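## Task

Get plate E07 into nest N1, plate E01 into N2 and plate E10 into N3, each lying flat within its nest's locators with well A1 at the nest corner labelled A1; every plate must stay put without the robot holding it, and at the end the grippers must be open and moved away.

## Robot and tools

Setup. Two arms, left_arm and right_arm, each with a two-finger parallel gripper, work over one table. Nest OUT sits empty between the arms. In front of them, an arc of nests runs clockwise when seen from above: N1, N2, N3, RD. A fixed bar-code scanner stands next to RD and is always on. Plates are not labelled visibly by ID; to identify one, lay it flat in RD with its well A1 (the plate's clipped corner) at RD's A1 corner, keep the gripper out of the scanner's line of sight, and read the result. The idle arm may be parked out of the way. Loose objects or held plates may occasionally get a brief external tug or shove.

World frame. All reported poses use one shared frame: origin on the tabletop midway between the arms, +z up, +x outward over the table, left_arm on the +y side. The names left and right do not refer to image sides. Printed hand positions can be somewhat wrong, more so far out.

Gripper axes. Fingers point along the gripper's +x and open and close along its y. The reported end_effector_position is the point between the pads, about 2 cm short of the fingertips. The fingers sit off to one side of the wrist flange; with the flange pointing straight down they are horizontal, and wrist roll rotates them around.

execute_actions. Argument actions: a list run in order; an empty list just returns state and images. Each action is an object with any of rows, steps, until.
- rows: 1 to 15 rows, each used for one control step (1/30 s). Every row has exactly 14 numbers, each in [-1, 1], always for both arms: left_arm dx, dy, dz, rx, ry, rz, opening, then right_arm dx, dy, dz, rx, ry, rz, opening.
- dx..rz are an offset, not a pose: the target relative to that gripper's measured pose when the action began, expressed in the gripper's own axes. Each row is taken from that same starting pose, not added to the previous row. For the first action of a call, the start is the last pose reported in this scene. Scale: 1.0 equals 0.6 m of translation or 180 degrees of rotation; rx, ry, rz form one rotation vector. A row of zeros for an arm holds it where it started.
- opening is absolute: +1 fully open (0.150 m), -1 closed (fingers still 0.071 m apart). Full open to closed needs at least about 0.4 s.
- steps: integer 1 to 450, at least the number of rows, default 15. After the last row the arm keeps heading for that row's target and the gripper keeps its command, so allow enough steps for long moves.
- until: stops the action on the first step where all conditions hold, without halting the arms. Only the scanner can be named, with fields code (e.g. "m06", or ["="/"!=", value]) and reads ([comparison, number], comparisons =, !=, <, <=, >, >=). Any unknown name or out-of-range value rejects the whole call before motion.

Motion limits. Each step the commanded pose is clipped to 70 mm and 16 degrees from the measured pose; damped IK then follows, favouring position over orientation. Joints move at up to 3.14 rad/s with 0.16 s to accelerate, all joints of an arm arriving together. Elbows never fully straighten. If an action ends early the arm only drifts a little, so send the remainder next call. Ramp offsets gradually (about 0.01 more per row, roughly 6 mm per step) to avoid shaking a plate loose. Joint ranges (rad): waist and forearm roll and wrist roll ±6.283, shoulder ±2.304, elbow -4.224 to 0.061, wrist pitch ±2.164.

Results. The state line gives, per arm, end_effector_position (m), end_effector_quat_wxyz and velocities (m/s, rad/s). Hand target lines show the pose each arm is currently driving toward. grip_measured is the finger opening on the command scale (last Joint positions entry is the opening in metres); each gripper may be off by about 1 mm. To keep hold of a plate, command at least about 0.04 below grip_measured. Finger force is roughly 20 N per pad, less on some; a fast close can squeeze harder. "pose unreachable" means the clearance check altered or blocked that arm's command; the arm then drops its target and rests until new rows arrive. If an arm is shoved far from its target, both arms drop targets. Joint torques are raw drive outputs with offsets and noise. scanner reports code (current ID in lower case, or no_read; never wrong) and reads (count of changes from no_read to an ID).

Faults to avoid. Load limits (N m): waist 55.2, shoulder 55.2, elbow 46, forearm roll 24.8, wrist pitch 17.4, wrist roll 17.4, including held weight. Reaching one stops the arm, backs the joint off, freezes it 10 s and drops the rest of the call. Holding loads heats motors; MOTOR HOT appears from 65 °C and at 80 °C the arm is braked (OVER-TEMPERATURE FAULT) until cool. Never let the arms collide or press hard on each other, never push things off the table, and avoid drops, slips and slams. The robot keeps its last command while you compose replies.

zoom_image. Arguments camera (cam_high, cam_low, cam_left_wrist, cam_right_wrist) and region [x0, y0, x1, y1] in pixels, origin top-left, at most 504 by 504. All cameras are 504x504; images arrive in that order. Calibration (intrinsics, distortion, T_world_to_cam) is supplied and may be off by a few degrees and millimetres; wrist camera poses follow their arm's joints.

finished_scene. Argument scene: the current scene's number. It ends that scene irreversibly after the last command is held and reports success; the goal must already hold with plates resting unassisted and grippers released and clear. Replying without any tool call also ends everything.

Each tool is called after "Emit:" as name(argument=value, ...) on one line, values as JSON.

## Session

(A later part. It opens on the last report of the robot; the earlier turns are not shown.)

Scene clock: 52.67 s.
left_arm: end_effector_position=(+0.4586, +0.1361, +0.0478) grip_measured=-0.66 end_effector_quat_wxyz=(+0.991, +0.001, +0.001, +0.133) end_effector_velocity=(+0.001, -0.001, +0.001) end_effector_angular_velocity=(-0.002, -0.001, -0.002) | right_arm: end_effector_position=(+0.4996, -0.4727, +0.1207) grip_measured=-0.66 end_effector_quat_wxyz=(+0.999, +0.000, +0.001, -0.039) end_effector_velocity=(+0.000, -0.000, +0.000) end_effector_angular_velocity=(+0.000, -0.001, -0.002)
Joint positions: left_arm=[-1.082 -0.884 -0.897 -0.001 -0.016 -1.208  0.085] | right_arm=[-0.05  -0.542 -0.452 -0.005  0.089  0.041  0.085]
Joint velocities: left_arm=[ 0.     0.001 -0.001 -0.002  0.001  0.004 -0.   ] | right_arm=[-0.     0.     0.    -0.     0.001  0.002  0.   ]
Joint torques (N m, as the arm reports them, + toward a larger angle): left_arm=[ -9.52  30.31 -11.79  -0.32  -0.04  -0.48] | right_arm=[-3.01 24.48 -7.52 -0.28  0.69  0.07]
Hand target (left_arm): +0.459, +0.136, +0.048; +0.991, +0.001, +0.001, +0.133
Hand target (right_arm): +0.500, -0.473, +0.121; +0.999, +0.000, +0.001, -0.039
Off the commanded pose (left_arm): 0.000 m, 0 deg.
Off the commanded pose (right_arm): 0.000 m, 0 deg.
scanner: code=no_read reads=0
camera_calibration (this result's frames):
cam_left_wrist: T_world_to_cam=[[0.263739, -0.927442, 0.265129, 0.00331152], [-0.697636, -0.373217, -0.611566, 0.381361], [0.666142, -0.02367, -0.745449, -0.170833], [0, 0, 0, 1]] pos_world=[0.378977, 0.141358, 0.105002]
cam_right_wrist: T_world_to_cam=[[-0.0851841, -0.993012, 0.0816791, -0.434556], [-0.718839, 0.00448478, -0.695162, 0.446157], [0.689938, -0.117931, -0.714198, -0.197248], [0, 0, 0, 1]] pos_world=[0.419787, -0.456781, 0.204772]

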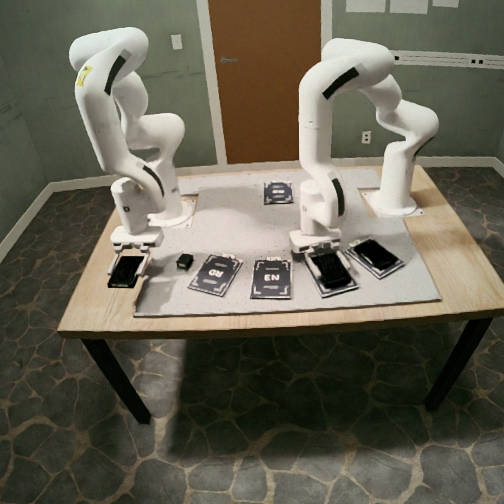

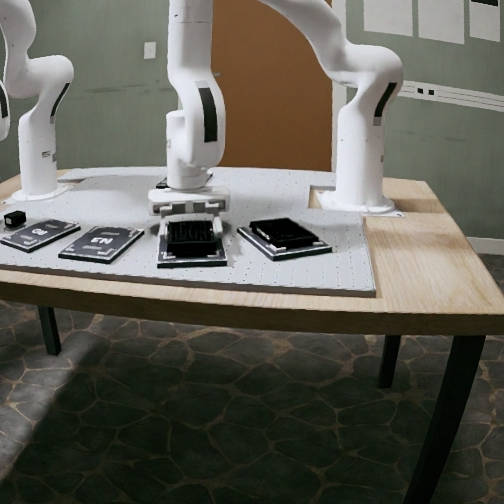

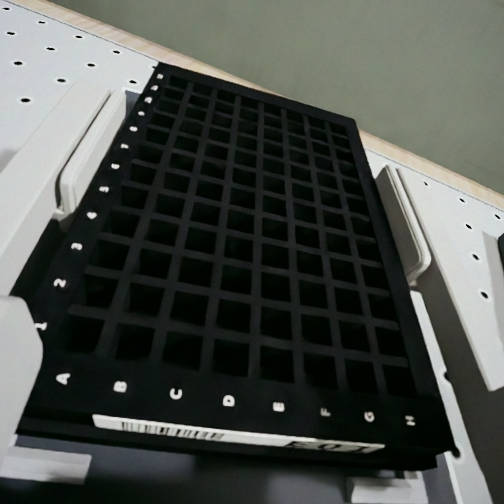

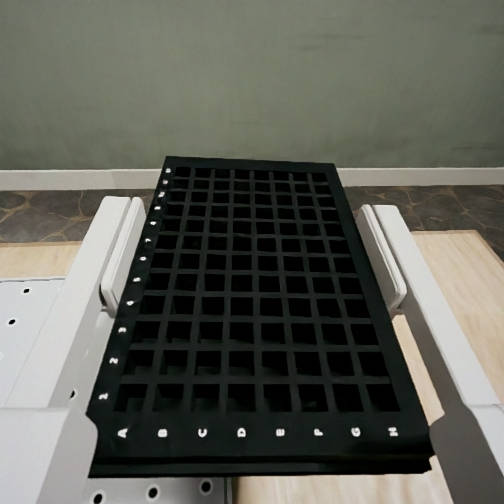

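Emit:
execute_actions(actions=[{"rows":[[0.001,-0.001,0,0,0,0,-0.85,0,0,0,0,0,0,-0.85],[0.001,-0.001,-0.003,0,0,0,-0.85,0,0,0,0,0,0,-0.85],[0.001,-0.001,-0.006,0,0,0,-0.85,0,0,0,0,0,0,-0.85],[0.001,-0.001,-0.009,0,0,0,-0.85,0,0,0,0,0,0,-0.85],[0.001,-0.001,-0.012,0,0,0,-0.85,0,0,0,0,0,0,-0.85],[0.001,-0.001,-0.015,0,0,0,-0.85,0,0,0,0,0,0,-0.85]],"steps":18},{"rows":[[0,0,0,0,0,0,-0.6,0,0,0,0,0,0,-0.85],[0,0,0,0,0,0,-0.35,0,0,0,0,0,0,-0.85]],"steps":12}])

Emit:
zoom_image(camera="cam_low", region=[140, 200, 250, 280])

Scene clock: 56.67 s.
left_arm: end_effector_position=(+0.4593, +0.1357, +0.0388) grip_measured=-0.35 end_effector_quat_wxyz=(+0.991, +0.001, +0.001, +0.133) end_effector_velocity=(-0.000, -0.000, -0.000) end_effector_angular_velocity=(+0.001, +0.000, -0.000) | right_arm: end_effector_position=(+0.4996, -0.4727, +0.1207) grip_measured=-0.66 end_effector_quat_wxyz=(+0.999, +0.000, +0.001, -0.039) end_effector_velocity=(-0.000, +0.000, -0.000) end_effector_angular_velocity=(+0.000, +0.001, +0.001)
Joint positions: left_arm=[-1.082 -0.907 -0.908 -0.001 -0.004 -1.207  0.097] | right_arm=[-0.05  -0.542 -0.452 -0.005  0.089  0.041  0.085]
Joint velocities: left_arm=[-0.    -0.001 -0.    -0.001  0.     0.001  0.   ] | right_arm=[-0.     0.     0.001 -0.    -0.    -0.001  0.   ]
Joint torques (N m, as the arm reports them, + toward a larger angle): left_arm=[ -9.62  29.19 -11.8   -0.65  -0.24  -0.45] | right_arm=[-2.27 24.69 -7.64 -0.19  0.7   0.04]
Hand target (left_arm): +0.459, +0.136, +0.039; +0.991, +0.001, +0.001, +0.133
Hand target (right_arm): +0.500, -0.473, +0.121; +0.999, +0.000, +0.001, -0.039
Off the commanded pose (left_arm): 0.000 m, 0 deg.
Off the commanded pose (right_arm): 0.000 m, 0 deg.
scanner: code=no_read reads=0
camera_calibration (this result's frames):
cam_left_wrist: T_world_to_cam=[[0.2637, -0.927434, 0.265196, 0.00510501], [-0.697614, -0.373234, -0.61158, 0.376215], [0.66618, -0.0237305, -0.745413, -0.178005], [0, 0, 0, 1]] pos_world=[0.37969, 0.140927, 0.0960446]
cam_right_wrist: T_world_to_cam=[[-0.0851842, -0.993012, 0.0816792, -0.434556], [-0.718839, 0.00448481, -0.695162, 0.446157], [0.689938, -0.117931, -0.714198, -0.197248], [0, 0, 0, 1]] pos_world=[0.419787, -0.456781, 0.204772]

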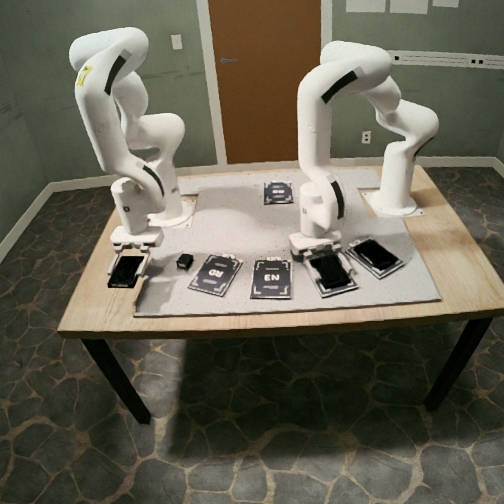

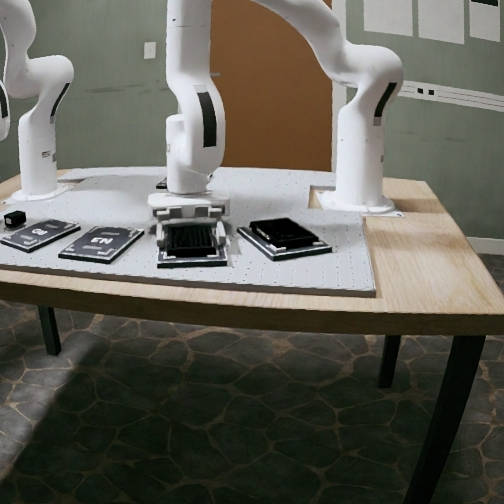

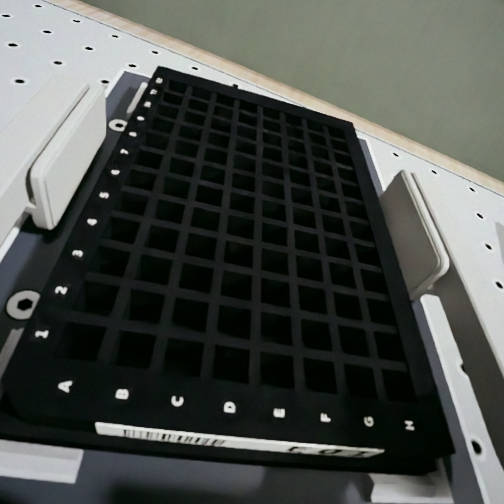

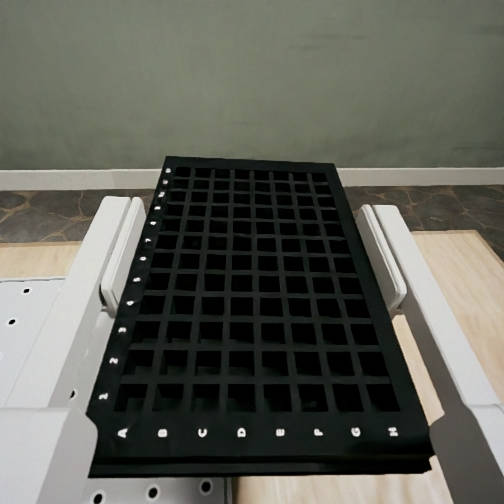

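Region (140, 200, 250, 280) of cam_low's 504x504 image, scaled by 4.582, with more detail than that image has; it fills the top 367 rows of this view, and the rest is white.

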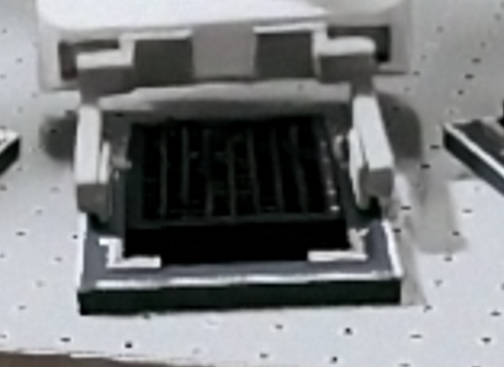

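Emit:
execute_actions(actions=[{"rows":[[0,0,0.1,0,0,0,-0.35,0,0,0,0,0,0,-0.85]],"steps":14},{"rows":[[0,0.45,0.05,0,0,0,-0.35,0,0,0,0,0,0,-0.85]],"steps":25},{"rows":[[0,0,0,0,0,0,-0.35,0,0.015,0,0,0,0,-0.85],[0,0,0,0,0,0,-0.35,0,0.04,0,0,0,0,-0.85],[0,0,0,0,0,0,-0.35,-0.01,0.07,0,0,0,0,-0.85],[0,0,0,0,0,0,-0.35,-0.12,0.706,-0.07,0,0,0,-0.85]],"steps":55},{"rows":[[0,0,0,0,0,0,-0.35,0,0,-0.01,0,0,0,-0.85],[0,0,0,0,0,0,-0.35,0,0,-0.025,0,0,0,-0.85],[0,0,0,0,0,0,-0.35,0,0,-0.052,0,0,0,-0.85]],"steps":18}])

Scene clock: 63.77 s.
left_arm: end_effector_position=(+0.3880, +0.3956, +0.1291) grip_measured=-0.35 end_effector_quat_wxyz=(+0.991, -0.001, +0.005, +0.134) end_effector_velocity=(+0.000, +0.000, -0.000) end_effector_angular_velocity=(+0.000, +0.000, +0.001) | right_arm: end_effector_position=(+0.4610, -0.0448, +0.0479) grip_measured=-0.66 end_effector_quat_wxyz=(+0.999, +0.001, +0.001, -0.040) end_effector_velocity=(-0.001, -0.001, -0.001) end_effector_angular_velocity=(-0.001, +0.001, +0.000)
Joint positions: left_arm=[-0.643 -0.437 -0.237  0.041  0.194 -0.812  0.097] | right_arm=[ 0.981 -0.923 -1.007  0.022 -0.084  1.045  0.085]
Joint velocities: left_arm=[ 0.     0.    -0.    -0.001 -0.001  0.     0.   ] | right_arm=[ 0.    -0.002  0.001  0.003  0.002 -0.003  0.   ]
Joint torques (N m, as the arm reports them, + toward a larger angle): left_arm=[-9.86 18.94 -7.3  -1.41 -0.29 -0.58] | right_arm=[ -2.31  43.07 -10.47  -0.19   0.58   0.04]
Hand target (left_arm): +0.388, +0.396, +0.129; +0.991, -0.001, +0.005, +0.134
Hand target (right_arm): +0.461, -0.045, +0.048; +0.999, +0.001, +0.001, -0.040
Off the commanded pose (left_arm): 0.000 m, 0 deg.
Off the commanded pose (right_arm): 0.000 m, 0 deg.
scanner: code=no_read reads=0
camera_calibration (this result's frames):
cam_left_wrist: T_world_to_cam=[[0.26817, -0.925046, 0.269026, 0.237807], [-0.701001, -0.378925, -0.604163, 0.481266], [0.66082, -0.0265692, -0.750074, -0.0532364], [0, 0, 0, 1]] pos_world=[0.308775, 0.400931, 0.186856]
cam_right_wrist: T_world_to_cam=[[-0.0853025, -0.993067, 0.0808788, -0.00696591], [-0.719069, 0.00517002, -0.694919, 0.365959], [0.689683, -0.117436, -0.714525, -0.171993], [0, 0, 0, 1]] pos_world=[0.381176, -0.0290077, 0.131982]

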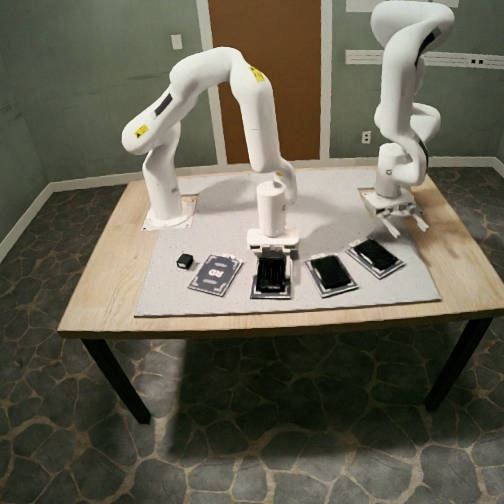

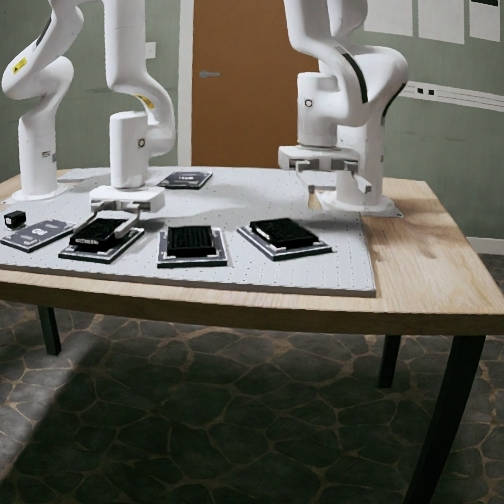

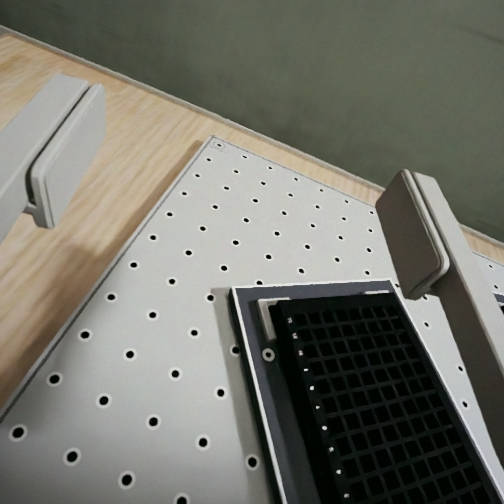

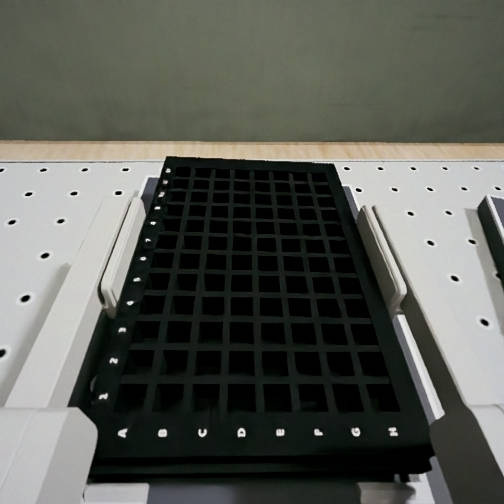

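Emit:
execute_actions(actions=[{"rows":[[0,0,0,0,0,0,-0.35,0,-0.001,-0.003,0,0,0,-0.85],[0,0,0,0,0,0,-0.35,0,-0.001,-0.006,0,0,0,-0.85],[0,0,0,0,0,0,-0.35,0,-0.001,-0.009,0,0,0,-0.85],[0,0,0,0,0,0,-0.35,0,-0.001,-0.012,0,0,0,-0.85],[0,0,0,0,0,0,-0.35,0,-0.001,-0.016,0,0,0,-0.85]],"steps":18},{"rows":[[0,0,0,0,0,0,-0.35,0,0,0,0,0,0,-0.6],[0,0,0,0,0,0,-0.35,0,0,0,0,0,0,-0.35]],"steps":12},{"rows":[[0,0,0,0,0,0,-0.35,0,0,0.1,0,0,0,-0.35]],"steps":14},{"rows":[[0,0,0,0,0,0,-0.35,-0.12,0,0.05,0,0,0,-0.35]],"steps":18}])

Emit:
zoom_image(camera="cam_low", region=[50, 200, 250, 280])

Scene clock: 70.27 s.
left_arm: end_effector_position=(+0.3880, +0.3956, +0.1291) grip_measured=-0.35 end_effector_quat_wxyz=(+0.991, -0.001, +0.005, +0.134) end_effector_velocity=(+0.000, -0.000, +0.000) end_effector_angular_velocity=(-0.001, -0.001, -0.001) | right_arm: end_effector_position=(+0.3893, -0.0404, +0.1275) grip_measured=-0.35 end_effector_quat_wxyz=(+0.999, +0.000, +0.001, -0.040) end_effector_velocity=(-0.002, +0.000, +0.001) end_effector_angular_velocity=(-0.001, -0.001, +0.000)
Joint positions: left_arm=[-0.643 -0.437 -0.237  0.041  0.194 -0.812  0.097] | right_arm=[ 1.115 -0.693 -0.853  0.014 -0.161  1.188  0.097]
Joint velocities: left_arm=[ 0.     0.001  0.     0.001  0.     0.    -0.   ] | right_arm=[ 0.004  0.003  0.002 -0.006 -0.001  0.01   0.   ]
Joint torques (N m, as the arm reports them, + toward a larger angle): left_arm=[-8.43 17.22 -7.96 -0.24 -0.12 -0.44] | right_arm=[ -2.77  35.98 -11.25  -0.05   0.55  -0.04]
Hand target (left_arm): +0.388, +0.396, +0.129; +0.991, -0.001, +0.005, +0.134
Hand target (right_arm): +0.389, -0.040, +0.128; +0.999, +0.000, +0.001, -0.040
Off the commanded pose (left_arm): 0.000 m, 0 deg.
Off the commanded pose (right_arm): 0.000 m, 0 deg.
scanner: code=no_read reads=0
camera_calibration (this result's frames):
cam_left_wrist: T_world_to_cam=[[0.26817, -0.925046, 0.269026, 0.237807], [-0.701001, -0.378925, -0.604163, 0.481266], [0.660819, -0.026569, -0.750074, -0.0532364], [0, 0, 0, 1]] pos_world=[0.308775, 0.400931, 0.186856]
cam_right_wrist: T_world_to_cam=[[-0.0855861, -0.992945, 0.0820671, -0.0151152], [-0.719768, 0.00466422, -0.694199, 0.369869], [0.688918, -0.118483, -0.71509, -0.0648675], [0, 0, 0, 1]] pos_world=[0.309615, -0.0244195, 0.211617]

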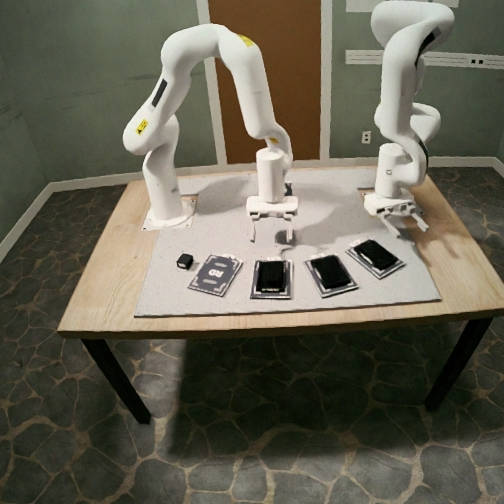

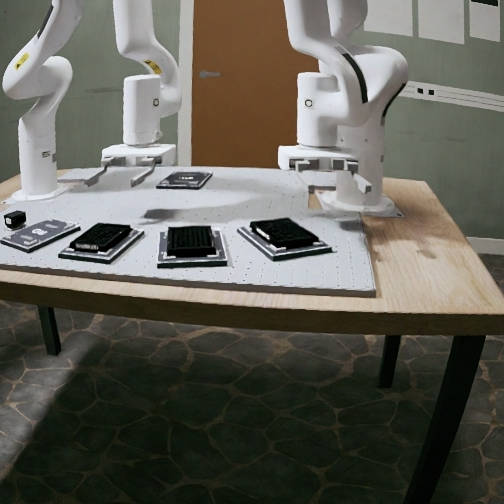

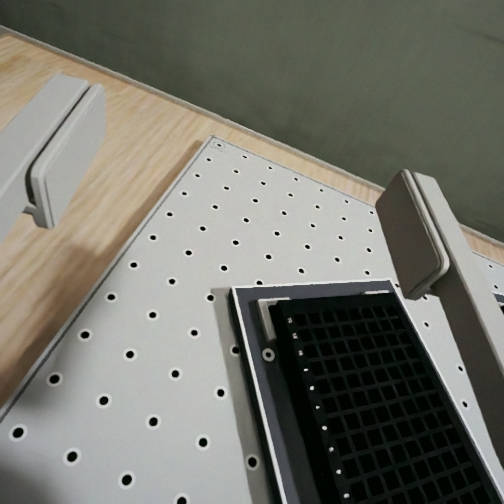

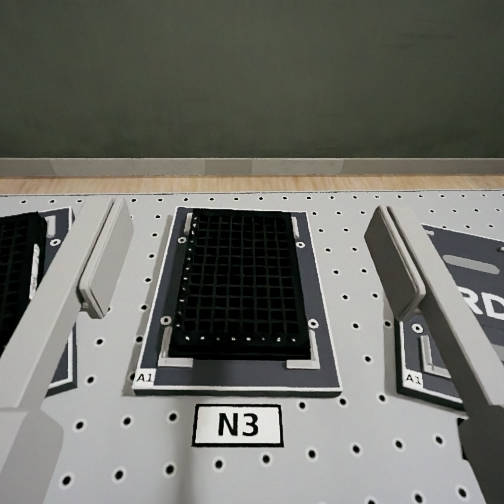

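Region (50, 200, 250, 280) of cam_low's 504x504 image, scaled by 2.520, with more detail than that image has; it fills the top 202 rows of this view, and the rest is white.

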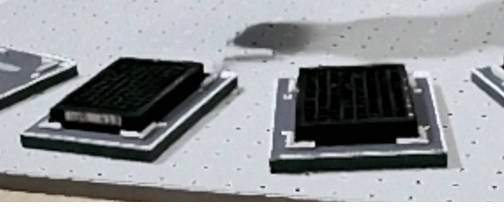

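Emit:
finished_scene(scene=2)

The scene is finished: the task was done.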